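# Deliver checkmate in one with a robot-moved White piece

## Task

White is to play: make a single move that checkmates Black. Apart from the move itself, each square must hold exactly what it held initially, every piece must stand upright and lie wholly within its square, and the final position must stay that way without the robot holding anything in place.

## Robot and tools

Setup: two six-joint arms, left_arm and right_arm, each ending in a parallel two-finger gripper, stand beside a table that holds a chessboard. Three cameras deliver 672x504 images: cam_high (overhead view), cam_left_wrist and cam_right_wrist.

Frame: every reported pose uses one shared scene frame. The origin lies on the table surface midway between the arms, +x points out across the table, +z points up, and left_arm sits on the +y side. The arm names do not indicate which side of an image they appear on. Positions are in metres and velocities in m/s and rad/s. Orientation is given as a quaternion in w,x,y,z order. The reported hand position can be somewhat off, and the error grows at long reach.

Gripper geometry: the fingers extend along the gripper's +z axis and close along its x axis. The reported end_effector_position is the point midway between the pads, and the fingertips extend 17.5 mm past it. A flat block protrudes roughly 9 cm from the last joint's axis toward the gripper's -y side and rotates along with it. Turning only the last joint moves the pad midpoint around a 25 mm radius circle.

Tool execute_actions, argument actions: a list containing one item or nothing. An empty list sends no command, returns the current state and includes pictures. Setting pictures true adds images to any call.
- Action: {"rows": [...], "steps": n}, where n is 3 to 15 control steps of 1/30 s each (default 15). Each row is used for one step, and the final row is repeated if there are fewer rows than steps.
- Wait: {"steps": n} with n up to 300, which sends nothing new.
- Row format: one flat list of 18 numbers covering both arms, even if only one arm moves. The first 9 are left_arm: six absolute joint target angles in radians (shoulder pan, shoulder lift, elbow, wrist 1, wrist 2, wrist 3), followed by gripper position, force_limit and speed. The next 9 are the same fields for right_arm. Joint values are targets, not offsets, in the same form that Joint positions reports them. Stated ranges: pan, lift and wrists 1 to 3 span -6.283 to 6.283, and elbow spans -3.142 to 3.142. A call is refused, and nothing is sent, if a target goes more than 0.010 past a range end and further out than the current angle. Over-range targets are clipped at the real end, and "joint sent to its limit" may appear, possibly referring to an earlier action.
- Gripper values all lie in [-1, 1]. position: +1 is fully open (50 mm gap), the pads meet at about -0.65, and -1 means grip by closing until stopped. force_limit per pad: about 20 N at -1, 102 N at 0 and 185 N at +1, with the real grip up to about 17% higher. speed: 20, 85 and 150 mm/s at -1, 0 and +1. To leave a gripper unchanged, repeat its last three numbers, because 0 is itself a command. A new force or speed only takes effect with a position change of at least 0.01. To soften a grip, open first.

Motion limits: commands are smoothed and lag about 0.15 s. Each step, a joint target may only lead the measured angle by 0.292 rad (pan, lift), 0.365 (elbow) or 0.438 (wrists). Targets that would move the hand more than 70 mm from where it currently is get scaled back. Far moves therefore need several calls. Between calls, the arms keep heading for the last row sent until they have all nearly stopped or a HELD step happens. Three steps of each action run after its result comes back, while the next reply is being written.

Result lines: the state per arm gives pose and velocities. Joint positions and Joint velocities list one block per arm in column order. object_status: 0 moving, 1 stopped while opening, 2 stopped while closing (a real grip), 3 reached the target or pads met (usually nothing held). position_measured is in counts, with opening in mm about (250 - count) x 0.202. "joint command not followed" means a clearance check altered joint targets, while the rest of the row still applied. HELD marks steps where the row was not sent in full.

Grip handling: close at -1, keep sending -1, and confirm status 2. If grip force is lost the fingers re-close by themselves, except after gripping at force_limit -1, where status stays 2 even if the object drops. Occasionally the held piece is briefly pulled, so grip firmly enough.

Tool zoom_image: camera (one of the three names) and region [x0, y0, x1, y1] in image pixels, measured from the top-left corner, at most 504x504. It returns an enlarged view of that camera's latest image and is useful for reading the board.

Tool finished_scene: pass scene, the current scene number. Answering without a tool call also ends the run.

Things to avoid: a contact torque at the joint load limits (pan and lift 290, elbow 132, wrists 49.2 N m, including payload weight) or an external force of 150 N stops that arm for 10 s. Motors heat while holding loads, with a MOTOR HOT warning at 70 °C and a braking OVER-TEMPERATURE FAULT at 85 °C. Never let the arms collide or press on each other. Never push anything off the table. Avoid knocking over or displacing other pieces, dropping, slamming or shoving hard. Set the piece down upright, centred in its target square, and release it before finishing. Smooth, quick, low-effort motion is preferred.

Each tool is called after ">>>" as a command line: name --argument value for each argument, lists and objects as JSON in quotes; but a table of rows of numbers goes row by row, as --pt "numbers of a row", without its own name.

## Session

>>> execute_actions --actions '[]'

Scene clock: 0.00 s of 4000.00 s.
left_arm: end_effector_position=(+0.3343, +0.2613, +0.3727) position_measured=3 object_status=3 end_effector_quat_wxyz=(+0.006, +0.359, +0.933, +0.039) end_effector_velocity=(-0.000, +0.000, -0.000) end_effector_angular_velocity=(+0.002, +0.002, -0.000) | right_arm: end_effector_position=(+0.3848, -0.3309, +0.3006) position_measured=3 object_status=3 end_effector_quat_wxyz=(+0.644, +0.029, -0.683, +0.344) end_effector_velocity=(+0.001, +0.000, +0.000) end_effector_angular_velocity=(+0.000, -0.001, +0.001)
Joint positions: left_arm=[ 2.301 -1.979  2.134 -1.702 -1.496 -1.649] | right_arm=[ 3.271 -1.132  1.818 -0.617 -1.846 -1.104]
Joint velocities: left_arm=[-0.     0.    -0.     0.002 -0.     0.   ] | right_arm=[ 0.001  0.    -0.002  0.    -0.     0.   ]

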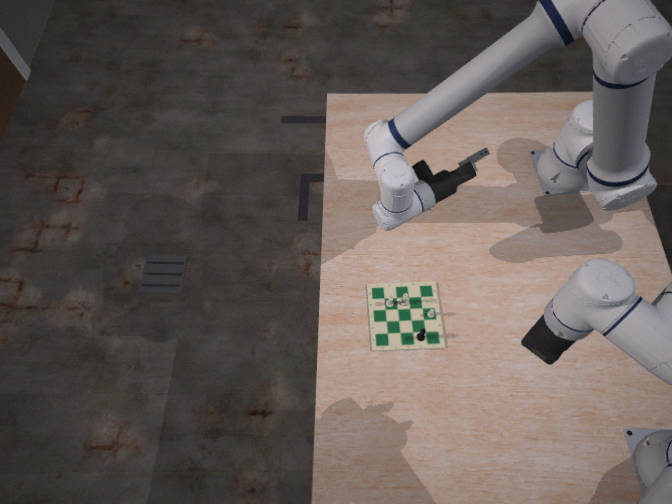

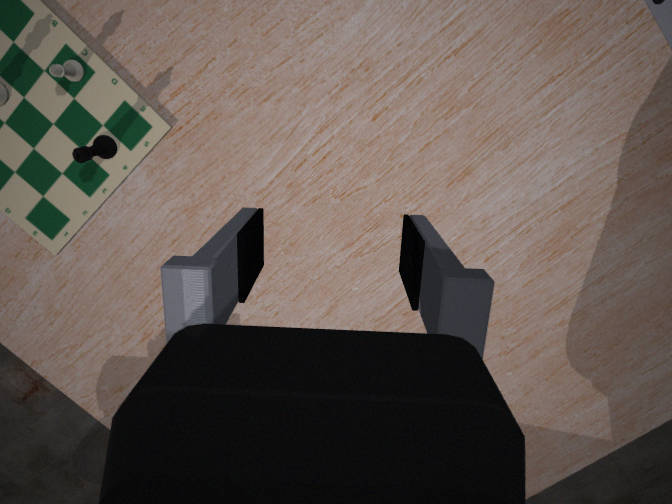

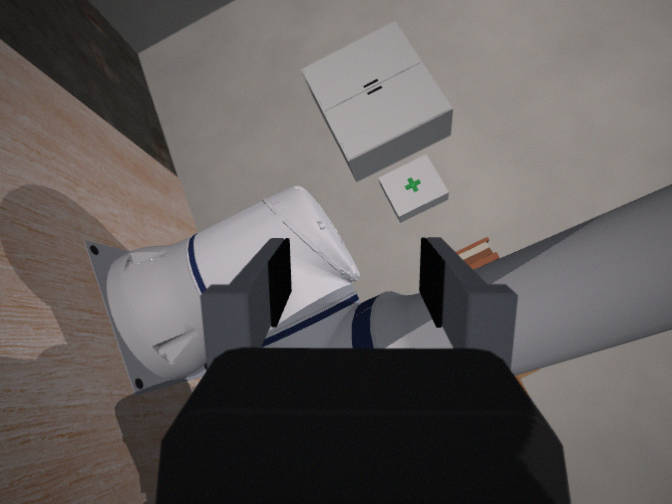

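>>> zoom_image --camera "cam_high" --region '[345, 270, 465, 360]'

>>> zoom_image --camera "cam_left_wrist" --region '[0, 0, 260, 260]'

Region (345, 270, 465, 360) of cam_high's 672x504 image, scaled by 4.200, with more detail than that image has; it fills the top 378 rows of this view, and the rest is white.

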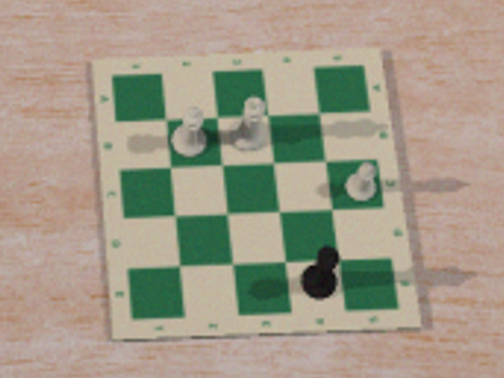

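Region (0, 0, 260, 260) of cam_left_wrist's 672x504 image, scaled by 1.938, with more detail than that image has.

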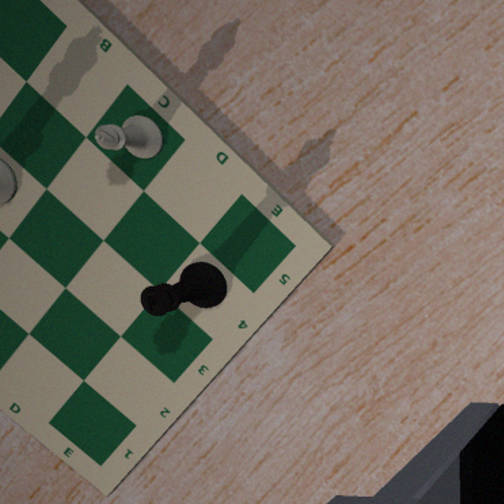

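>>> execute_actions --actions '[{"rows":[[2.44,-1.613,1.993,-1.951,-1.571,-2.272,1,-0.5,0,3.271,-1.132,1.818,-0.617,-1.846,-1.104,1,0,0]]}]'

>>> execute_actions --actions '[{"steps":40}]' --pictures true

Scene clock: 1.70 s of 4000.00 s.
left_arm: end_effector_position=(+0.4654, +0.1944, +0.3275) position_measured=3 object_status=3 end_effector_quat_wxyz=(+0.005, +0.081, +0.997, +0.007) end_effector_velocity=(+0.344, -0.123, -0.191) end_effector_angular_velocity=(-0.115, +0.078, +1.558) | right_arm: end_effector_position=(+0.3849, -0.3309, +0.3006) position_measured=3 object_status=3 end_effector_quat_wxyz=(+0.644, +0.029, -0.683, +0.344) end_effector_velocity=(+0.001, -0.000, +0.000) end_effector_angular_velocity=(+0.001, -0.002, -0.000)
Joint positions: left_arm=[ 2.409 -1.701  2.025 -1.895 -1.554 -2.113] | right_arm=[ 3.271 -1.132  1.818 -0.617 -1.846 -1.104]
Joint velocities: left_arm=[ 0.257  0.724 -0.26  -0.457 -0.138 -1.301] | right_arm=[-0.001  0.    -0.002 -0.001 -0.    -0.   ]
Steps of this call (steps 1 to 39: nothing new was sent; steps 40 to 51: the first 12 steps of this action). Readings (joint positions | what the end effector reports):
40: left_arm=[2.302 -1.978 2.133 -1.704 -1.496 -1.651] | right_arm=[3.271 -1.132 1.818 -0.617 -1.846 -1.104] | left_arm position_measured=3 object_status=3 | right_arm position_measured=3 object_status=3
41: left_arm=[2.310 -1.962 2.125 -1.718 -1.500 -1.676] | right_arm=[3.271 -1.132 1.818 -0.617 -1.846 -1.104] | left_arm position_measured=3 object_status=3 | right_arm position_measured=3 object_status=3
43: left_arm=[2.333 -1.910 2.101 -1.760 -1.513 -1.754] | right_arm=[3.271 -1.132 1.818 -0.617 -1.846 -1.104] | left_arm position_measured=3 object_status=3 | right_arm position_measured=3 object_status=3
47: left_arm=[2.372 -1.803 2.062 -1.830 -1.534 -1.926] | right_arm=[3.271 -1.132 1.818 -0.617 -1.846 -1.104] | left_arm position_measured=3 object_status=3 | right_arm position_measured=3 object_status=3
51: the state above

Scene clock: 3.03 s of 4000.00 s.
left_arm: end_effector_position=(+0.5075, +0.1812, +0.3024) position_measured=3 object_status=3 end_effector_quat_wxyz=(+0.000, -0.014, +1.000, -0.000) end_effector_velocity=(-0.000, +0.001, -0.001) end_effector_angular_velocity=(+0.001, +0.001, +0.001) | right_arm: end_effector_position=(+0.3849, -0.3308, +0.3006) position_measured=3 object_status=3 end_effector_quat_wxyz=(+0.644, +0.029, -0.683, +0.344) end_effector_velocity=(-0.001, -0.000, -0.000) end_effector_angular_velocity=(-0.000, +0.001, +0.000)
Joint positions: left_arm=[ 2.44  -1.613  1.993 -1.951 -1.571 -2.272] | right_arm=[ 3.271 -1.132  1.818 -0.617 -1.846 -1.104]
Joint velocities: left_arm=[ 0.001 -0.     0.001  0.    -0.    -0.   ] | right_arm=[ 0.    -0.     0.001  0.     0.     0.   ]
Kept back: nothing.
Steps of this call (steps 1 to 3: the last 3 steps of your previous action; steps 4 to 30: the robot went on to your last target; steps 31 to 40: nothing new was sent). Readings (joint positions | what the end effector reports):
1: left_arm=[2.417 -1.678 2.017 -1.910 -1.558 -2.154] | right_arm=[3.271 -1.132 1.818 -0.617 -1.846 -1.104] | left_arm position_measured=3 object_status=3 | right_arm position_measured=3 object_status=3
2: left_arm=[2.423 -1.660 2.010 -1.920 -1.562 -2.185] | right_arm=[3.271 -1.132 1.818 -0.617 -1.846 -1.104] | left_arm position_measured=3 object_status=3 | right_arm position_measured=3 object_status=3
4: left_arm=[2.431 -1.639 2.002 -1.934 -1.566 -2.224] | right_arm=[3.271 -1.132 1.818 -0.617 -1.846 -1.104] | left_arm position_measured=3 object_status=3 | right_arm position_measured=3 object_status=3
8: left_arm=[2.437 -1.621 1.996 -1.946 -1.570 -2.258] | right_arm=[3.271 -1.132 1.818 -0.617 -1.846 -1.104] | left_arm position_measured=3 object_status=3 | right_arm position_measured=3 object_status=3
40: the state above
All arms were judged still, so your last target was given up. Only a new action makes them travel on or press farther. Fingers that are still opening or closing keep moving.

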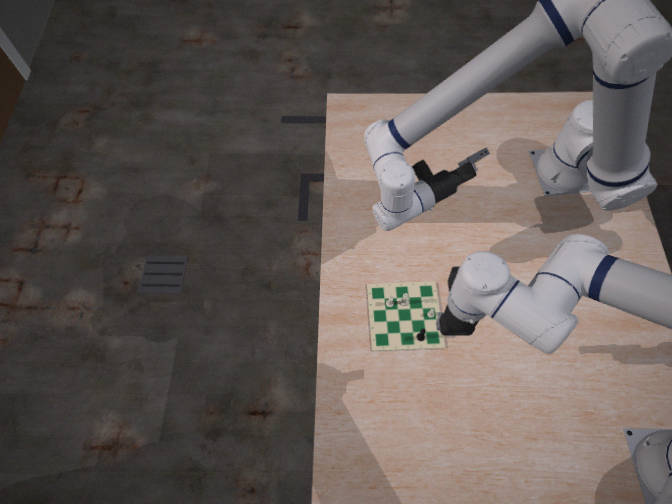

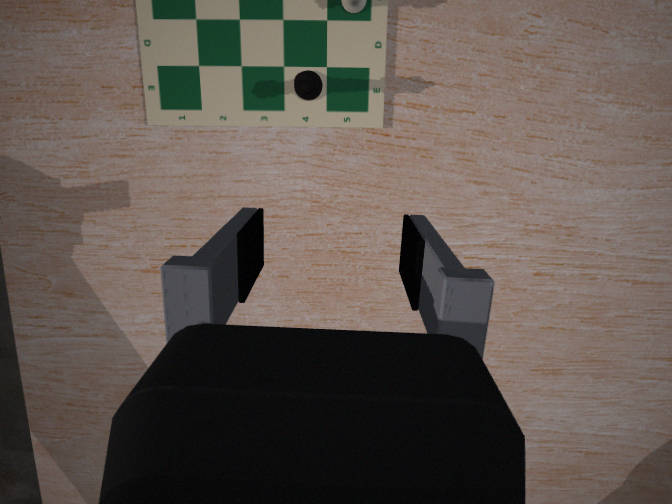

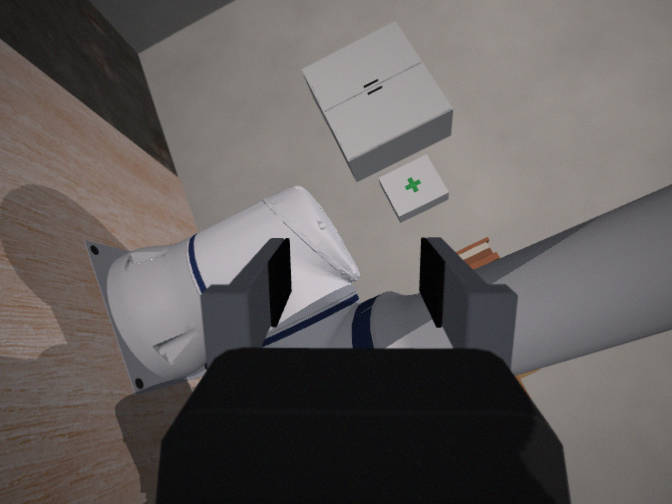

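>>> execute_actions --actions '[{"rows":[[2.363,-1.292,1.826,-2.105,-1.571,-2.349,1,-0.5,0,3.271,-1.132,1.818,-0.617,-1.846,-1.104,1,0,0]]}]'

>>> execute_actions --actions '[{"steps":30}]' --pictures true

Scene clock: 3.73 s of 4000.00 s.
left_arm: end_effector_position=(+0.5828, +0.0642, +0.2295) position_measured=3 object_status=3 end_effector_quat_wxyz=(+0.000, -0.014, +1.000, -0.001) end_effector_velocity=(+0.163, -0.295, -0.233) end_effector_angular_velocity=(+0.007, +0.008, -0.002) | right_arm: end_effector_position=(+0.3849, -0.3308, +0.3006) position_measured=3 object_status=3 end_effector_quat_wxyz=(+0.644, +0.029, -0.683, +0.344) end_effector_velocity=(-0.000, +0.000, -0.000) end_effector_angular_velocity=(-0.000, +0.001, +0.001)
Joint positions: left_arm=[ 2.381 -1.366  1.864 -2.07  -1.571 -2.331] | right_arm=[ 3.271 -1.132  1.818 -0.617 -1.846 -1.104]
Joint velocities: left_arm=[-0.148  0.628 -0.322 -0.295 -0.    -0.146] | right_arm=[ 0.001  0.     0.    -0.    -0.     0.   ]
Steps of this call (steps 1 to 9: nothing new was sent; steps 10 to 21: the first 12 steps of this action). Readings (joint positions | what the end effector reports):
10: left_arm=[2.440 -1.611 1.992 -1.952 -1.571 -2.272] | right_arm=[3.271 -1.132 1.818 -0.617 -1.846 -1.104] | left_arm position_measured=3 object_status=3 | right_arm position_measured=3 object_status=3
11: left_arm=[2.436 -1.596 1.983 -1.961 -1.571 -2.277] | right_arm=[3.271 -1.132 1.818 -0.617 -1.846 -1.104] | left_arm position_measured=3 object_status=3 | right_arm position_measured=3 object_status=3
13: left_arm=[2.424 -1.548 1.957 -1.984 -1.571 -2.289] | right_arm=[3.271 -1.132 1.818 -0.617 -1.846 -1.104] | left_arm position_measured=3 object_status=3 | right_arm position_measured=3 object_status=3
17: left_arm=[2.402 -1.456 1.910 -2.028 -1.571 -2.310] | right_arm=[3.271 -1.132 1.818 -0.617 -1.846 -1.104] | left_arm position_measured=3 object_status=3 | right_arm position_measured=3 object_status=3
21: the state above

Scene clock: 4.73 s of 4000.00 s.
left_arm: end_effector_position=(+0.6010, +0.0294, +0.2004) position_measured=3 object_status=3 end_effector_quat_wxyz=(+0.000, -0.014, +1.000, -0.000) end_effector_velocity=(+0.001, +0.000, -0.001) end_effector_angular_velocity=(-0.001, -0.001, +0.001) | right_arm: end_effector_position=(+0.3849, -0.3308, +0.3006) position_measured=3 object_status=3 end_effector_quat_wxyz=(+0.644, +0.029, -0.683, +0.344) end_effector_velocity=(+0.000, +0.000, +0.000) end_effector_angular_velocity=(-0.000, +0.001, +0.000)
Joint positions: left_arm=[ 2.363 -1.292  1.826 -2.105 -1.571 -2.349] | right_arm=[ 3.271 -1.132  1.818 -0.617 -1.846 -1.104]
Joint velocities: left_arm=[ 0.     0.001  0.001 -0.003  0.001 -0.   ] | right_arm=[ 0.     0.    -0.001  0.001  0.    -0.   ]
Kept back: nothing.
Steps of this call (steps 1 to 3: the last 3 steps of your previous action; steps 4 to 30: the robot went on to your last target). Readings (joint positions | what the end effector reports):
1: left_arm=[2.376 -1.347 1.854 -2.079 -1.571 -2.336] | right_arm=[3.271 -1.132 1.818 -0.617 -1.846 -1.104] | left_arm position_measured=3 object_status=3 | right_arm position_measured=3 object_status=3
2: left_arm=[2.372 -1.332 1.847 -2.086 -1.571 -2.339] | right_arm=[3.271 -1.132 1.818 -0.617 -1.846 -1.104] | left_arm position_measured=3 object_status=3 | right_arm position_measured=3 object_status=3
4: left_arm=[2.368 -1.314 1.837 -2.095 -1.571 -2.344] | right_arm=[3.271 -1.132 1.818 -0.617 -1.846 -1.104] | left_arm position_measured=3 object_status=3 | right_arm position_measured=3 object_status=3
8: left_arm=[2.365 -1.299 1.829 -2.102 -1.571 -2.347] | right_arm=[3.271 -1.132 1.818 -0.617 -1.846 -1.104] | left_arm position_measured=3 object_status=3 | right_arm position_measured=3 object_status=3
30: the state above
All arms were judged still, so your last target was given up. Only a new action makes them travel on or press farther. Fingers that are still opening or closing keep moving.

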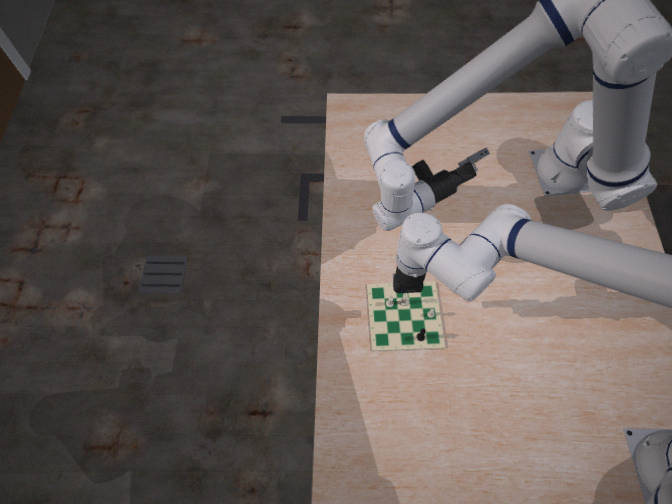

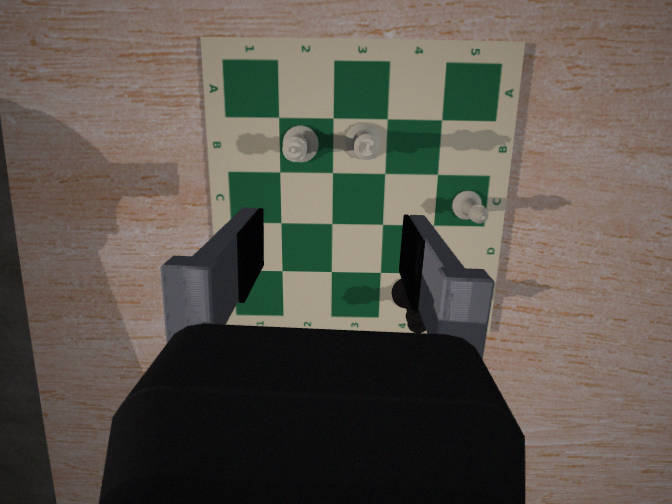

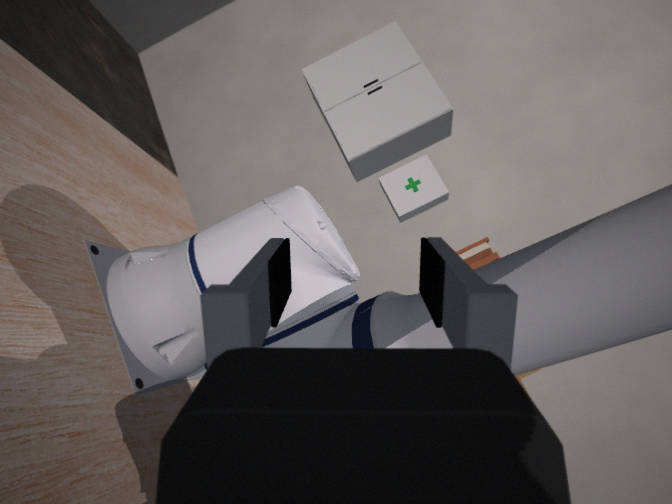

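>>> zoom_image --camera "cam_left_wrist" --region '[190, 30, 580, 330]'

Region (190, 30, 580, 330) of cam_left_wrist's 672x504 image, scaled by 1.292, with more detail than that image has; it fills the top 388 rows of this view, and the rest is white.

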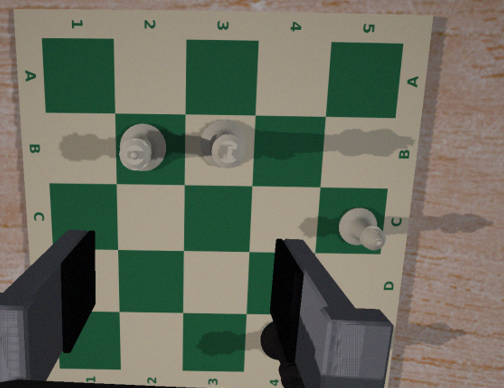

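>>> execute_actions --actions '[{"rows":[[2.368,-1.1754,1.8287,-2.224,-1.571,-2.344,0.5,-0.5,0,3.271,-1.132,1.818,-0.617,-1.846,-1.104,1,0,0]]}]'

>>> execute_actions --actions '[{"steps":20}]' --pictures true

Scene clock: 5.53 s of 4000.00 s.
left_arm: end_effector_position=(+0.6238, +0.0134, +0.1239) position_measured=78 object_status=0 end_effector_quat_wxyz=(-0.000, -0.014, +1.000, -0.000) end_effector_velocity=(+0.007, -0.005, -0.033) end_effector_angular_velocity=(+0.002, +0.003, -0.001) | right_arm: end_effector_position=(+0.3849, -0.3308, +0.3006) position_measured=3 object_status=3 end_effector_quat_wxyz=(+0.644, +0.029, -0.683, +0.344) end_effector_velocity=(-0.000, +0.000, +0.000) end_effector_angular_velocity=(-0.000, +0.001, +0.000)
Joint positions: left_arm=[ 2.368 -1.181  1.828 -2.219 -1.571 -2.344] | right_arm=[ 3.271 -1.132  1.818 -0.617 -1.846 -1.104]
Joint velocities: left_arm=[ 0.002  0.046  0.003 -0.045 -0.     0.002] | right_arm=[ 0.    -0.     0.     0.001 -0.     0.   ]
Steps of this call (steps 1 to 12: nothing new was sent; steps 13 to 24: the first 12 steps of this action). Readings (joint positions | what the end effector reports):
13: left_arm=[2.363 -1.290 1.826 -2.107 -1.571 -2.349] | right_arm=[3.271 -1.132 1.818 -0.617 -1.846 -1.104] | left_arm position_measured=10 object_status=0 | right_arm position_measured=3 object_status=3
14: left_arm=[2.364 -1.275 1.825 -2.124 -1.571 -2.349] | right_arm=[3.271 -1.132 1.818 -0.617 -1.846 -1.104] | left_arm position_measured=24 object_status=0 | right_arm position_measured=3 object_status=3
16: left_arm=[2.365 -1.233 1.828 -2.164 -1.571 -2.347] | right_arm=[3.271 -1.132 1.818 -0.617 -1.846 -1.104] | left_arm position_measured=52 object_status=0 | right_arm position_measured=3 object_status=3
20: left_arm=[2.367 -1.192 1.828 -2.206 -1.571 -2.345] | right_arm=[3.271 -1.132 1.818 -0.617 -1.846 -1.104] | left_arm position_measured=78 object_status=0 | right_arm position_measured=3 object_status=3
24: the state above

Scene clock: 6.20 s of 4000.00 s.
left_arm: end_effector_position=(+0.6247, +0.0129, +0.1202) position_measured=78 object_status=3 end_effector_quat_wxyz=(-0.000, -0.014, +1.000, -0.000) end_effector_velocity=(+0.000, +0.002, -0.000) end_effector_angular_velocity=(+0.002, +0.001, +0.001) | right_arm: end_effector_position=(+0.3849, -0.3308, +0.3006) position_measured=3 object_status=3 end_effector_quat_wxyz=(+0.644, +0.029, -0.683, +0.344) end_effector_velocity=(+0.000, +0.000, +0.000) end_effector_angular_velocity=(+0.000, -0.000, +0.000)
Joint positions: left_arm=[ 2.368 -1.175  1.829 -2.224 -1.571 -2.344] | right_arm=[ 3.271 -1.132  1.818 -0.617 -1.846 -1.104]
Joint velocities: left_arm=[ 0.001 -0.     0.     0.002  0.001 -0.   ] | right_arm=[ 0.    -0.    -0.001  0.001  0.     0.   ]
Kept back: nothing.
Steps of this call (steps 1 to 3: the last 3 steps of your previous action; steps 4 to 15: the robot went on to your last target; steps 16 to 20: nothing new was sent). Readings (joint positions | what the end effector reports):
1: left_arm=[2.368 -1.179 1.829 -2.220 -1.571 -2.344] | right_arm=[3.271 -1.132 1.818 -0.617 -1.846 -1.104] | left_arm position_measured=78 object_status=3 | right_arm position_measured=3 object_status=3
2: left_arm=[2.368 -1.178 1.829 -2.221 -1.571 -2.344] | right_arm=[3.271 -1.132 1.818 -0.617 -1.846 -1.104] | left_arm position_measured=78 object_status=3 | right_arm position_measured=3 object_status=3
4: left_arm=[2.368 -1.177 1.829 -2.222 -1.571 -2.344] | right_arm=[3.271 -1.132 1.818 -0.617 -1.846 -1.104] | left_arm position_measured=78 object_status=3 | right_arm position_measured=3 object_status=3
8: left_arm=[2.368 -1.176 1.829 -2.224 -1.571 -2.344] | right_arm=[3.271 -1.132 1.818 -0.617 -1.846 -1.104] | left_arm position_measured=78 object_status=3 | right_arm position_measured=3 object_status=3
20: the state above
All arms were judged still, so your last target was given up. Only a new action makes them travel on or press farther. Fingers that are still opening or closing keep moving.

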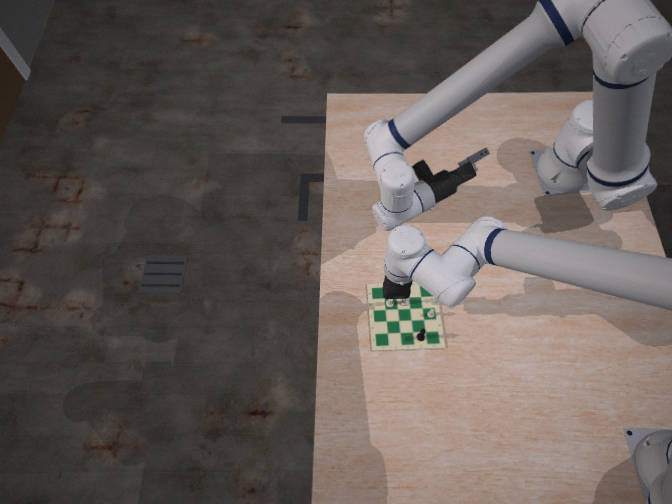

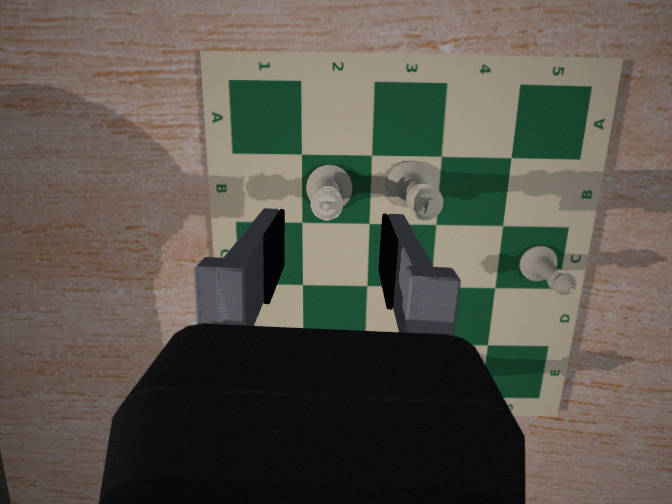

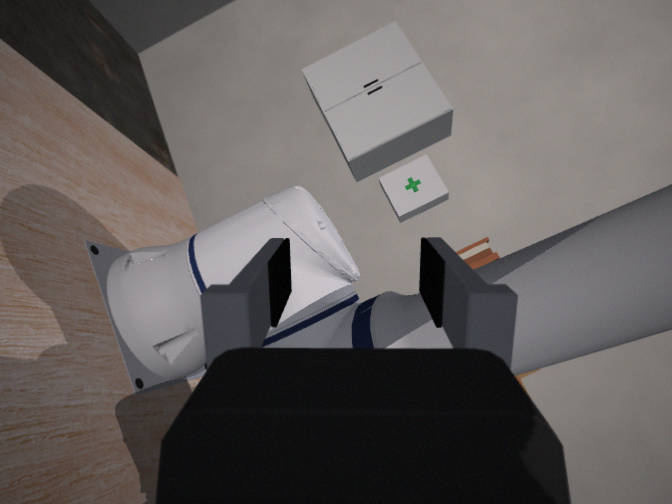

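>>> execute_actions --actions '[{"rows":[[2.369,-1.153,1.8335,-2.2515,-1.571,-2.343,0.5,-0.5,0,3.271,-1.132,1.818,-0.617,-1.846,-1.104,1,0,0],[2.369,-1.153,1.8335,-2.2515,-1.571,-2.343,0.5,-0.5,0,3.271,-1.132,1.818,-0.617,-1.846,-1.104,1,0,0],[2.369,-1.153,1.8335,-2.2515,-1.571,-2.343,0.5,-0.5,0,3.271,-1.132,1.818,-0.617,-1.846,-1.104,1,0,0],[2.369,-1.13,1.844,-2.285,-1.571,-2.343,0.5,-0.5,0,3.271,-1.132,1.818,-0.617,-1.846,-1.104,1,0,0],[2.369,-1.13,1.844,-2.285,-1.571,-2.343,0.5,-0.5,0,3.271,-1.132,1.818,-0.617,-1.846,-1.104,1,0,0],[2.369,-1.13,1.844,-2.285,-1.571,-2.343,0.5,-0.5,0,3.271,-1.132,1.818,-0.617,-1.846,-1.104,1,0,0],[2.369,-1.109,1.853,-2.315,-1.571,-2.343,0.5,-0.5,0,3.271,-1.132,1.818,-0.617,-1.846,-1.104,1,0,0],[2.369,-1.109,1.853,-2.315,-1.571,-2.343,0.5,-0.5,0,3.271,-1.132,1.818,-0.617,-1.846,-1.104,1,0,0],[2.369,-1.109,1.853,-2.315,-1.571,-2.343,0.5,-0.5,0,3.271,-1.132,1.818,-0.617,-1.846,-1.104,1,0,0],[2.369,-1.0876,1.8616,-2.345,-1.571,-2.343,0.5,-0.5,0,3.271,-1.132,1.818,-0.617,-1.846,-1.104,1,0,0]]}]'

>>> execute_actions --actions '[{"steps":20}]' --pictures true

Scene clock: 7.03 s of 4000.00 s.
left_arm: end_effector_position=(+0.6278, +0.0111, +0.0613) position_measured=78 object_status=3 end_effector_quat_wxyz=(-0.000, -0.014, +1.000, +0.000) end_effector_velocity=(-0.021, +0.020, -0.184) end_effector_angular_velocity=(+0.046, +0.049, -0.000) | right_arm: end_effector_position=(+0.3849, -0.3308, +0.3006) position_measured=3 object_status=3 end_effector_quat_wxyz=(+0.644, +0.029, -0.683, +0.344) end_effector_velocity=(-0.000, +0.000, +0.000) end_effector_angular_velocity=(-0.000, +0.001, +0.000)
Joint positions: left_arm=[ 2.369 -1.106  1.854 -2.318 -1.571 -2.343] | right_arm=[ 3.271 -1.132  1.818 -0.617 -1.846 -1.104]
Joint velocities: left_arm=[ 0.     0.189  0.103 -0.225  0.001  0.001] | right_arm=[ 0.    -0.    -0.     0.001 -0.    -0.   ]
Steps of this call (steps 1 to 13: nothing new was sent; steps 14 to 25: the first 12 steps of this action). Readings (joint positions | what the end effector reports):
14: left_arm=[2.368 -1.175 1.829 -2.225 -1.571 -2.344] | right_arm=[3.271 -1.132 1.818 -0.617 -1.846 -1.104] | left_arm position_measured=78 object_status=3 | right_arm position_measured=3 object_status=3
15: left_arm=[2.368 -1.170 1.829 -2.231 -1.571 -2.344] | right_arm=[3.271 -1.132 1.818 -0.617 -1.846 -1.104] | left_arm position_measured=78 object_status=3 | right_arm position_measured=3 object_status=3
17: left_arm=[2.369 -1.161 1.832 -2.241 -1.571 -2.343] | right_arm=[3.271 -1.132 1.818 -0.617 -1.846 -1.104] | left_arm position_measured=78 object_status=3 | right_arm position_measured=3 object_status=3
21: left_arm=[2.369 -1.135 1.842 -2.280 -1.571 -2.343] | right_arm=[3.271 -1.132 1.818 -0.617 -1.846 -1.104] | left_arm position_measured=78 object_status=3 | right_arm position_measured=3 object_status=3
25: the state above

Scene clock: 7.70 s of 4000.00 s.
left_arm: end_effector_position=(+0.6279, +0.0110, +0.0452) position_measured=78 object_status=3 end_effector_quat_wxyz=(+0.000, -0.014, +1.000, -0.000) end_effector_velocity=(-0.000, -0.001, +0.001) end_effector_angular_velocity=(-0.001, -0.001, -0.002) | right_arm: end_effector_position=(+0.3849, -0.3308, +0.3006) position_measured=3 object_status=3 end_effector_quat_wxyz=(+0.644, +0.029, -0.683, +0.344) end_effector_velocity=(-0.000, +0.000, -0.000) end_effector_angular_velocity=(-0.000, +0.000, +0.001)
Joint positions: left_arm=[ 2.369 -1.088  1.862 -2.345 -1.571 -2.343] | right_arm=[ 3.271 -1.132  1.818 -0.617 -1.846 -1.104]
Joint velocities: left_arm=[-0.002 -0.    -0.001 -0.     0.     0.   ] | right_arm=[ 0.001 -0.     0.    -0.    -0.     0.   ]
Kept back: nothing.
Steps of this call (steps 1 to 3: the last 3 steps of your previous action; steps 4 to 20: the robot went on to your last target). Readings (joint positions | what the end effector reports):
1: left_arm=[2.369 -1.101 1.856 -2.325 -1.571 -2.343] | right_arm=[3.271 -1.132 1.818 -0.617 -1.846 -1.104] | left_arm position_measured=78 object_status=3 | right_arm position_measured=3 object_status=3
2: left_arm=[2.369 -1.098 1.857 -2.330 -1.571 -2.343] | right_arm=[3.271 -1.132 1.818 -0.617 -1.846 -1.104] | left_arm position_measured=78 object_status=3 | right_arm position_measured=3 object_status=3
4: left_arm=[2.369 -1.093 1.859 -2.337 -1.571 -2.343] | right_arm=[3.271 -1.132 1.818 -0.617 -1.846 -1.104] | left_arm position_measured=78 object_status=3 | right_arm position_measured=3 object_status=3
8: left_arm=[2.369 -1.089 1.861 -2.343 -1.571 -2.343] | right_arm=[3.271 -1.132 1.818 -0.617 -1.846 -1.104] | left_arm position_measured=78 object_status=3 | right_arm position_measured=3 object_status=3
20: the state above

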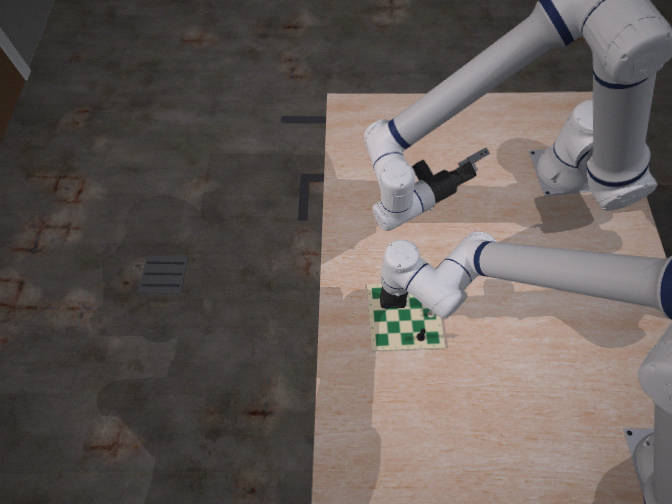

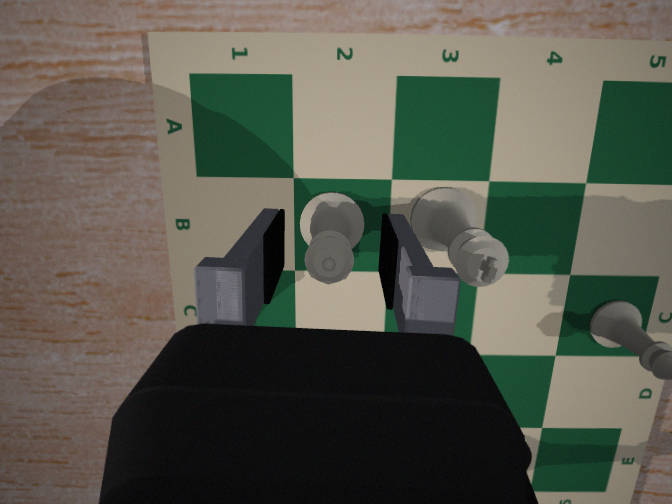

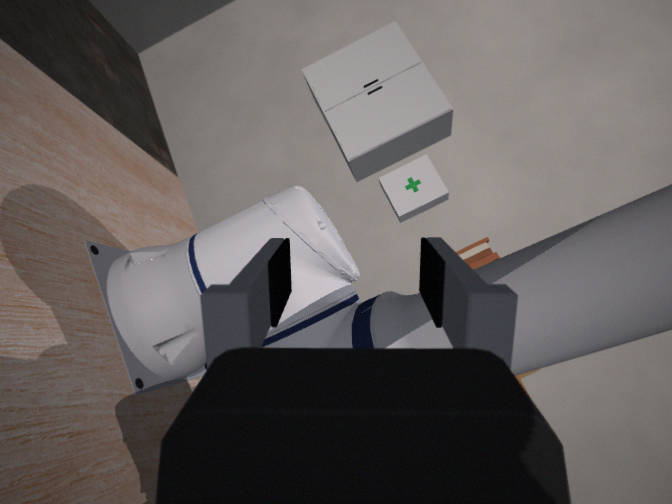

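Fine; grip.

>>> execute_actions --actions '[{"rows":[[2.369,-1.0876,1.8616,-2.345,-1.571,-2.343,-1,-0.5,-0.3,3.271,-1.132,1.818,-0.617,-1.846,-1.104,1,0,0]]}]'

>>> execute_actions --actions '[{"steps":10}]'

Scene clock: 9.70 s of 4000.00 s.
left_arm: end_effector_position=(+0.6279, +0.0110, +0.0452) position_measured=187 object_status=0 end_effector_quat_wxyz=(+0.000, -0.014, +1.000, -0.000) end_effector_velocity=(-0.001, -0.000, +0.000) end_effector_angular_velocity=(+0.001, +0.002, -0.001) | right_arm: end_effector_position=(+0.3849, -0.3308, +0.3006) position_measured=3 object_status=3 end_effector_quat_wxyz=(+0.644, +0.029, -0.683, +0.344) end_effector_velocity=(+0.001, -0.001, -0.000) end_effector_angular_velocity=(+0.000, -0.001, -0.002)
Joint positions: left_arm=[ 2.369 -1.088  1.862 -2.345 -1.571 -2.343] | right_arm=[ 3.271 -1.132  1.818 -0.617 -1.846 -1.104]
Joint velocities: left_arm=[-0.001 -0.001 -0.     0.003 -0.     0.   ] | right_arm=[-0.002  0.    -0.    -0.001 -0.    -0.   ]
Steps of this call (steps 1 to 15: the robot went on to your last target; steps 16 to 48: nothing new was sent; steps 49 to 60: the first 12 steps of this action). Readings (joint positions | what the end effector reports):
49: left_arm=[2.369 -1.088 1.862 -2.345 -1.571 -2.343] | right_arm=[3.271 -1.132 1.818 -0.617 -1.846 -1.104] | left_arm position_measured=83 object_status=0 | right_arm position_measured=3 object_status=3
50: left_arm=[2.369 -1.088 1.862 -2.345 -1.571 -2.343] | right_arm=[3.271 -1.132 1.818 -0.617 -1.846 -1.104] | left_arm position_measured=94 object_status=0 | right_arm position_measured=3 object_status=3
52: left_arm=[2.369 -1.088 1.862 -2.345 -1.571 -2.343] | right_arm=[3.271 -1.132 1.818 -0.617 -1.846 -1.104] | left_arm position_measured=116 object_status=0 | right_arm position_measured=3 object_status=3
56: left_arm=[2.369 -1.088 1.862 -2.345 -1.571 -2.343] | right_arm=[3.271 -1.132 1.818 -0.617 -1.846 -1.104] | left_arm position_measured=159 object_status=0 | right_arm position_measured=3 object_status=3
60: the state above

Scene clock: 10.03 s of 4000.00 s.
left_arm: end_effector_position=(+0.6279, +0.0110, +0.0452) position_measured=187 object_status=2 end_effector_quat_wxyz=(+0.000, -0.014, +1.000, -0.000) end_effector_velocity=(+0.001, -0.000, +0.001) end_effector_angular_velocity=(-0.000, -0.000, +0.000) | right_arm: end_effector_position=(+0.3849, -0.3308, +0.3006) position_measured=3 object_status=3 end_effector_quat_wxyz=(+0.644, +0.029, -0.683, +0.344) end_effector_velocity=(+0.001, +0.000, +0.000) end_effector_angular_velocity=(+0.000, -0.002, +0.001)
Joint positions: left_arm=[ 2.369 -1.088  1.862 -2.345 -1.571 -2.343] | right_arm=[ 3.271 -1.132  1.818 -0.617 -1.846 -1.104]
Joint velocities: left_arm=[ 0.     0.    -0.001  0.001 -0.     0.   ] | right_arm=[ 0.001 -0.    -0.002  0.     0.     0.   ]
Kept back: nothing.
Steps of this call (steps 1 to 3: the last 3 steps of your previous action; steps 4 to 10: the robot went on to your last target). Readings (joint positions | what the end effector reports):
1: left_arm=[2.369 -1.088 1.862 -2.345 -1.571 -2.343] | right_arm=[3.271 -1.132 1.818 -0.617 -1.846 -1.104] | left_arm position_measured=187 object_status=0 | right_arm position_measured=3 object_status=3
2: left_arm=[2.369 -1.088 1.862 -2.345 -1.571 -2.343] | right_arm=[3.271 -1.132 1.818 -0.617 -1.846 -1.104] | left_arm position_measured=187 object_status=0 | right_arm position_measured=3 object_status=3
4: left_arm=[2.369 -1.088 1.862 -2.345 -1.571 -2.343] | right_arm=[3.271 -1.132 1.818 -0.617 -1.846 -1.104] | left_arm position_measured=187 object_status=0 | right_arm position_measured=3 object_status=3
8: left_arm=[2.369 -1.088 1.862 -2.345 -1.571 -2.343] | right_arm=[3.271 -1.132 1.818 -0.617 -1.846 -1.104] | left_arm position_measured=187 object_status=2 | right_arm position_measured=3 object_status=3
10: the state above

>>> execute_actions --actions '[{"rows":[[2.369,-1.109,1.853,-2.315,-1.571,-2.343,-1,-0.5,-0.3,3.271,-1.132,1.818,-0.617,-1.846,-1.104,1,0,0],[2.369,-1.109,1.853,-2.315,-1.571,-2.343,-1,-0.5,-0.3,3.271,-1.132,1.818,-0.617,-1.846,-1.104,1,0,0],[2.369,-1.109,1.853,-2.315,-1.571,-2.343,-1,-0.5,-0.3,3.271,-1.132,1.818,-0.617,-1.846,-1.104,1,0,0],[2.369,-1.13,1.844,-2.285,-1.571,-2.343,-1,-0.5,-0.3,3.271,-1.132,1.818,-0.617,-1.846,-1.104,1,0,0],[2.369,-1.13,1.844,-2.285,-1.571,-2.343,-1,-0.5,-0.3,3.271,-1.132,1.818,-0.617,-1.846,-1.104,1,0,0],[2.369,-1.153,1.8335,-2.2515,-1.571,-2.343,-1,-0.5,-0.3,3.271,-1.132,1.818,-0.617,-1.846,-1.104,1,0,0],[2.369,-1.153,1.8335,-2.2515,-1.571,-2.343,-1,-0.5,-0.3,3.271,-1.132,1.818,-0.617,-1.846,-1.104,1,0,0],[2.368,-1.1754,1.8287,-2.224,-1.571,-2.344,-1,-0.5,-0.3,3.271,-1.132,1.818,-0.617,-1.846,-1.104,1,0,0]]}]'

>>> execute_actions --actions '[{"rows":[[2.366,-1.327,2.0465,-2.29,-1.571,-2.346,-1,-0.5,-0.3,3.271,-1.132,1.818,-0.617,-1.846,-1.104,1,0,0]]}]'

>>> execute_actions --actions '[{"steps":10}]'

>>> execute_actions --actions '[{"rows":[[2.366,-1.299,2.061,-2.333,-1.571,-2.346,-1,-0.5,-0.3,3.271,-1.132,1.818,-0.617,-1.846,-1.104,1,0,0],[2.366,-1.299,2.061,-2.333,-1.571,-2.346,-1,-0.5,-0.3,3.271,-1.132,1.818,-0.617,-1.846,-1.104,1,0,0],[2.366,-1.299,2.061,-2.333,-1.571,-2.346,-1,-0.5,-0.3,3.271,-1.132,1.818,-0.617,-1.846,-1.104,1,0,0],[2.366,-1.271,2.074,-2.374,-1.571,-2.346,-1,-0.5,-0.3,3.271,-1.132,1.818,-0.617,-1.846,-1.104,1,0,0],[2.366,-1.271,2.074,-2.374,-1.571,-2.346,-1,-0.5,-0.3,3.271,-1.132,1.818,-0.617,-1.846,-1.104,1,0,0],[2.366,-1.271,2.074,-2.374,-1.571,-2.346,-1,-0.5,-0.3,3.271,-1.132,1.818,-0.617,-1.846,-1.104,1,0,0],[2.366,-1.2422,2.0856,-2.4144,-1.571,-2.346,-1,-0.5,-0.3,3.271,-1.132,1.818,-0.617,-1.846,-1.104,1,0,0]]}]'

>>> execute_actions --actions '[{"steps":15}]' --pictures true

Scene clock: 11.17 s of 4000.00 s.
left_arm: end_effector_position=(+0.6259, +0.0124, +0.1095) position_measured=187 object_status=2 end_effector_quat_wxyz=(-0.000, -0.014, +1.000, -0.000) end_effector_velocity=(-0.014, +0.006, +0.091) end_effector_angular_velocity=(+0.007, +0.008, +0.000) | right_arm: end_effector_position=(+0.3849, -0.3308, +0.3006) position_measured=3 object_status=3 end_effector_quat_wxyz=(+0.644, +0.029, -0.683, +0.344) end_effector_velocity=(+0.001, +0.001, +0.000) end_effector_angular_velocity=(+0.001, -0.003, +0.001)
Joint positions: left_arm=[ 2.369 -1.163  1.833 -2.241 -1.571 -2.343] | right_arm=[ 3.271 -1.132  1.818 -0.617 -1.846 -1.104]
Joint velocities: left_arm=[-0.006 -0.113 -0.032  0.155 -0.    -0.006] | right_arm=[ 0.001  0.    -0.003 -0.     0.    -0.   ]
Steps of this call (steps 1 to 15: the robot went on to your last target; steps 16 to 22: nothing new was sent; steps 23 to 34: the first 12 steps of this action). Readings (joint positions | what the end effector reports):
23: left_arm=[2.369 -1.088 1.862 -2.345 -1.571 -2.343] | right_arm=[3.271 -1.132 1.818 -0.617 -1.846 -1.104] | left_arm position_measured=187 object_status=2 | right_arm position_measured=3 object_status=3
24: left_arm=[2.369 -1.092 1.861 -2.338 -1.571 -2.343] | right_arm=[3.271 -1.132 1.818 -0.617 -1.846 -1.104] | left_arm position_measured=187 object_status=2 | right_arm position_measured=3 object_status=3
26: left_arm=[2.369 -1.101 1.856 -2.327 -1.571 -2.343] | right_arm=[3.271 -1.132 1.818 -0.617 -1.846 -1.104] | left_arm position_measured=187 object_status=2 | right_arm position_measured=3 object_status=3
30: left_arm=[2.369 -1.132 1.842 -2.282 -1.571 -2.343] | right_arm=[3.271 -1.132 1.818 -0.617 -1.846 -1.104] | left_arm position_measured=187 object_status=2 | right_arm position_measured=3 object_status=3
34: the state above

Scene clock: 11.67 s of 4000.00 s.
left_arm: end_effector_position=(+0.5465, +0.0832, +0.1204) position_measured=187 object_status=2 end_effector_quat_wxyz=(-0.000, -0.014, +1.000, -0.000) end_effector_velocity=(-0.046, +0.042, -0.002) end_effector_angular_velocity=(-0.000, +0.001, +0.001) | right_arm: end_effector_position=(+0.3849, -0.3308, +0.3006) position_measured=3 object_status=3 end_effector_quat_wxyz=(+0.644, +0.029, -0.683, +0.344) end_effector_velocity=(-0.000, -0.000, -0.000) end_effector_angular_velocity=(-0.000, +0.000, -0.000)
Joint positions: left_arm=[ 2.366 -1.318  2.033 -2.286 -1.571 -2.346] | right_arm=[ 3.271 -1.132  1.818 -0.617 -1.846 -1.104]
Joint velocities: left_arm=[ 0.    -0.083  0.116 -0.033 -0.001 -0.001] | right_arm=[-0.  0.  0. -0. -0. -0.]
Steps of this call (steps 1 to 3: the last 3 steps of your previous action; steps 4 to 15: the first 12 steps of this action). Readings (joint positions | what the end effector reports):
4: left_arm=[2.368 -1.173 1.832 -2.230 -1.571 -2.344] | right_arm=[3.271 -1.132 1.818 -0.617 -1.846 -1.104] | left_arm position_measured=187 object_status=2 | right_arm position_measured=3 object_status=3
5: left_arm=[2.368 -1.187 1.851 -2.235 -1.571 -2.344] | right_arm=[3.271 -1.132 1.818 -0.617 -1.846 -1.104] | left_arm position_measured=187 object_status=2 | right_arm position_measured=3 object_status=3
7: left_arm=[2.367 -1.230 1.911 -2.251 -1.571 -2.345] | right_arm=[3.271 -1.132 1.818 -0.617 -1.846 -1.104] | left_arm position_measured=187 object_status=2 | right_arm position_measured=3 object_status=3
11: left_arm=[2.367 -1.296 2.003 -2.278 -1.571 -2.346] | right_arm=[3.271 -1.132 1.818 -0.617 -1.846 -1.104] | left_arm position_measured=187 object_status=2 | right_arm position_measured=3 object_status=3
15: the state above

Scene clock: 12.00 s of 4000.00 s.
left_arm: end_effector_position=(+0.5416, +0.0876, +0.1202) position_measured=187 object_status=2 end_effector_quat_wxyz=(-0.000, -0.014, +1.000, +0.000) end_effector_velocity=(-0.001, +0.002, +0.001) end_effector_angular_velocity=(-0.000, -0.001, +0.001) | right_arm: end_effector_position=(+0.3849, -0.3308, +0.3006) position_measured=3 object_status=3 end_effector_quat_wxyz=(+0.644, +0.029, -0.683, +0.344) end_effector_velocity=(+0.000, -0.000, +0.000) end_effector_angular_velocity=(+0.000, +0.000, -0.001)
Joint positions: left_arm=[ 2.366 -1.327  2.046 -2.29  -1.571 -2.346] | right_arm=[ 3.271 -1.132  1.818 -0.617 -1.846 -1.104]
Joint velocities: left_arm=[ 0.001 -0.005  0.005 -0.001  0.    -0.   ] | right_arm=[-0.001  0.    -0.     0.     0.    -0.   ]
Kept back: nothing.
Steps of this call (steps 1 to 3: the last 3 steps of your previous action; steps 4 to 10: the robot went on to your last target). Readings (joint positions | what the end effector reports):
1: left_arm=[2.366 -1.320 2.037 -2.287 -1.571 -2.346] | right_arm=[3.271 -1.132 1.818 -0.617 -1.846 -1.104] | left_arm position_measured=187 object_status=2 | right_arm position_measured=3 object_status=3
2: left_arm=[2.366 -1.322 2.039 -2.288 -1.571 -2.346] | right_arm=[3.271 -1.132 1.818 -0.617 -1.846 -1.104] | left_arm position_measured=187 object_status=2 | right_arm position_measured=3 object_status=3
4: left_arm=[2.366 -1.324 2.043 -2.289 -1.571 -2.346] | right_arm=[3.271 -1.132 1.818 -0.617 -1.846 -1.104] | left_arm position_measured=187 object_status=2 | right_arm position_measured=3 object_status=3
8: left_arm=[2.366 -1.326 2.045 -2.290 -1.571 -2.346] | right_arm=[3.271 -1.132 1.818 -0.617 -1.846 -1.104] | left_arm position_measured=187 object_status=2 | right_arm position_measured=3 object_status=3
10: the state above

Scene clock: 12.40 s of 4000.00 s.
left_arm: end_effector_position=(+0.5417, +0.0874, +0.0625) position_measured=187 object_status=2 end_effector_quat_wxyz=(-0.000, -0.014, +1.000, -0.000) end_effector_velocity=(-0.001, +0.001, -0.064) end_effector_angular_velocity=(-0.001, -0.002, +0.001) | right_arm: end_effector_position=(+0.3849, -0.3308, +0.3006) position_measured=3 object_status=3 end_effector_quat_wxyz=(+0.644, +0.029, -0.683, +0.344) end_effector_velocity=(-0.000, +0.000, +0.000) end_effector_angular_velocity=(-0.000, +0.001, +0.000)
Joint positions: left_arm=[ 2.366 -1.252  2.081 -2.4   -1.571 -2.346] | right_arm=[ 3.271 -1.132  1.818 -0.617 -1.846 -1.104]
Joint velocities: left_arm=[ 0.001  0.086  0.038 -0.126  0.    -0.   ] | right_arm=[ 0.    -0.     0.     0.001  0.     0.   ]
Steps of this call (steps 1 to 12: the first 12 steps of this action). Readings (joint positions | what the end effector reports):
1: left_arm=[2.366 -1.326 2.046 -2.291 -1.571 -2.346] | right_arm=[3.271 -1.132 1.818 -0.617 -1.846 -1.104] | left_arm position_measured=187 object_status=2 | right_arm position_measured=3 object_status=3
2: left_arm=[2.366 -1.321 2.049 -2.301 -1.571 -2.346] | right_arm=[3.271 -1.132 1.818 -0.617 -1.846 -1.104] | left_arm position_measured=187 object_status=2 | right_arm position_measured=3 object_status=3
4: left_arm=[2.366 -1.309 2.056 -2.317 -1.571 -2.346] | right_arm=[3.271 -1.132 1.818 -0.617 -1.846 -1.104] | left_arm position_measured=187 object_status=2 | right_arm position_measured=3 object_status=3
8: left_arm=[2.366 -1.276 2.071 -2.367 -1.571 -2.346] | right_arm=[3.271 -1.132 1.818 -0.617 -1.846 -1.104] | left_arm position_measured=187 object_status=2 | right_arm position_measured=3 object_status=3
12: the state above

Scene clock: 12.90 s of 4000.00 s.
left_arm: end_effector_position=(+0.5416, +0.0876, +0.0554) position_measured=187 object_status=2 end_effector_quat_wxyz=(+0.000, -0.014, +1.000, -0.000) end_effector_velocity=(+0.000, -0.000, -0.000) end_effector_angular_velocity=(-0.001, -0.001, -0.000) | right_arm: end_effector_position=(+0.3849, -0.3308, +0.3006) position_measured=3 object_status=3 end_effector_quat_wxyz=(+0.644, +0.029, -0.683, +0.344) end_effector_velocity=(-0.000, +0.000, -0.000) end_effector_angular_velocity=(-0.000, +0.000, +0.001)
Joint positions: left_arm=[ 2.366 -1.242  2.086 -2.414 -1.571 -2.346] | right_arm=[ 3.271 -1.132  1.818 -0.617 -1.846 -1.104]
Joint velocities: left_arm=[ 0.     0.001  0.    -0.002 -0.     0.   ] | right_arm=[ 0.001  0.     0.    -0.    -0.     0.   ]
Kept back: nothing.
Steps of this call (steps 1 to 3: the last 3 steps of your previous action; steps 4 to 15: the robot went on to your last target). Readings (joint positions | what the end effector reports):
1: left_arm=[2.366 -1.249 2.082 -2.404 -1.571 -2.346] | right_arm=[3.271 -1.132 1.818 -0.617 -1.846 -1.104] | left_arm position_measured=187 object_status=2 | right_arm position_measured=3 object_status=3
2: left_arm=[2.366 -1.248 2.083 -2.407 -1.571 -2.346] | right_arm=[3.271 -1.132 1.818 -0.617 -1.846 -1.104] | left_arm position_measured=187 object_status=2 | right_arm position_measured=3 object_status=3
4: left_arm=[2.366 -1.245 2.084 -2.410 -1.571 -2.346] | right_arm=[3.271 -1.132 1.818 -0.617 -1.846 -1.104] | left_arm position_measured=187 object_status=2 | right_arm position_measured=3 object_status=3
8: left_arm=[2.366 -1.243 2.085 -2.413 -1.571 -2.346] | right_arm=[3.271 -1.132 1.818 -0.617 -1.846 -1.104] | left_arm position_measured=187 object_status=2 | right_arm position_measured=3 object_status=3
15: the state above

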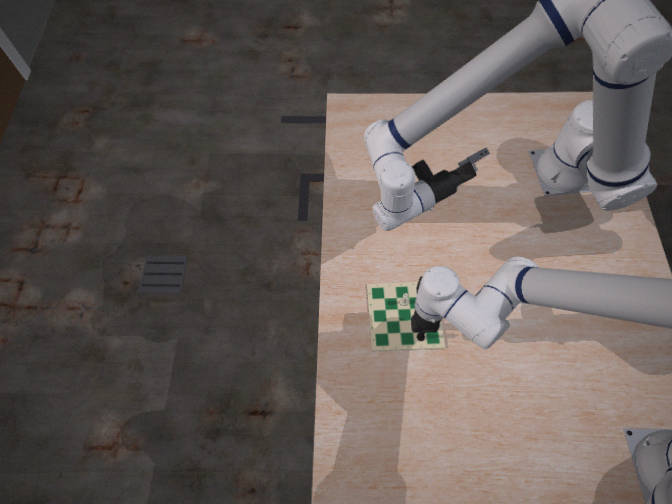

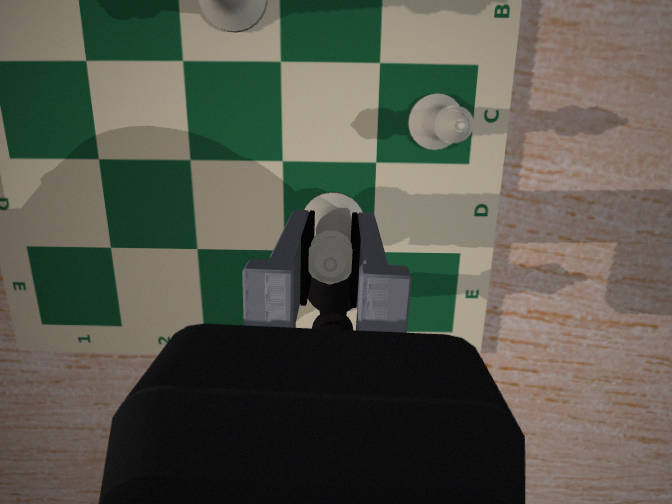

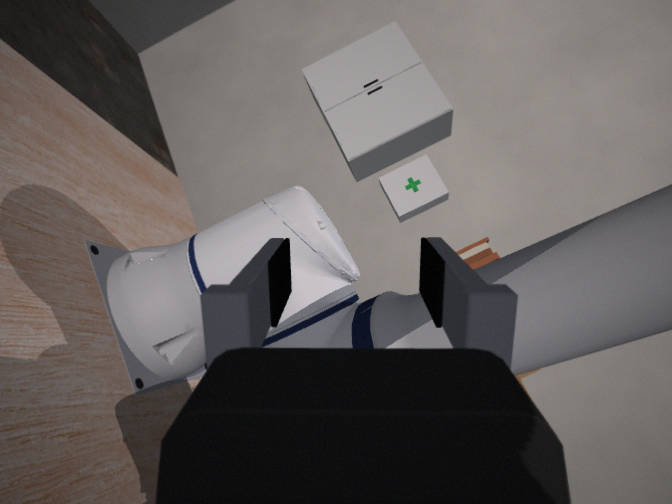

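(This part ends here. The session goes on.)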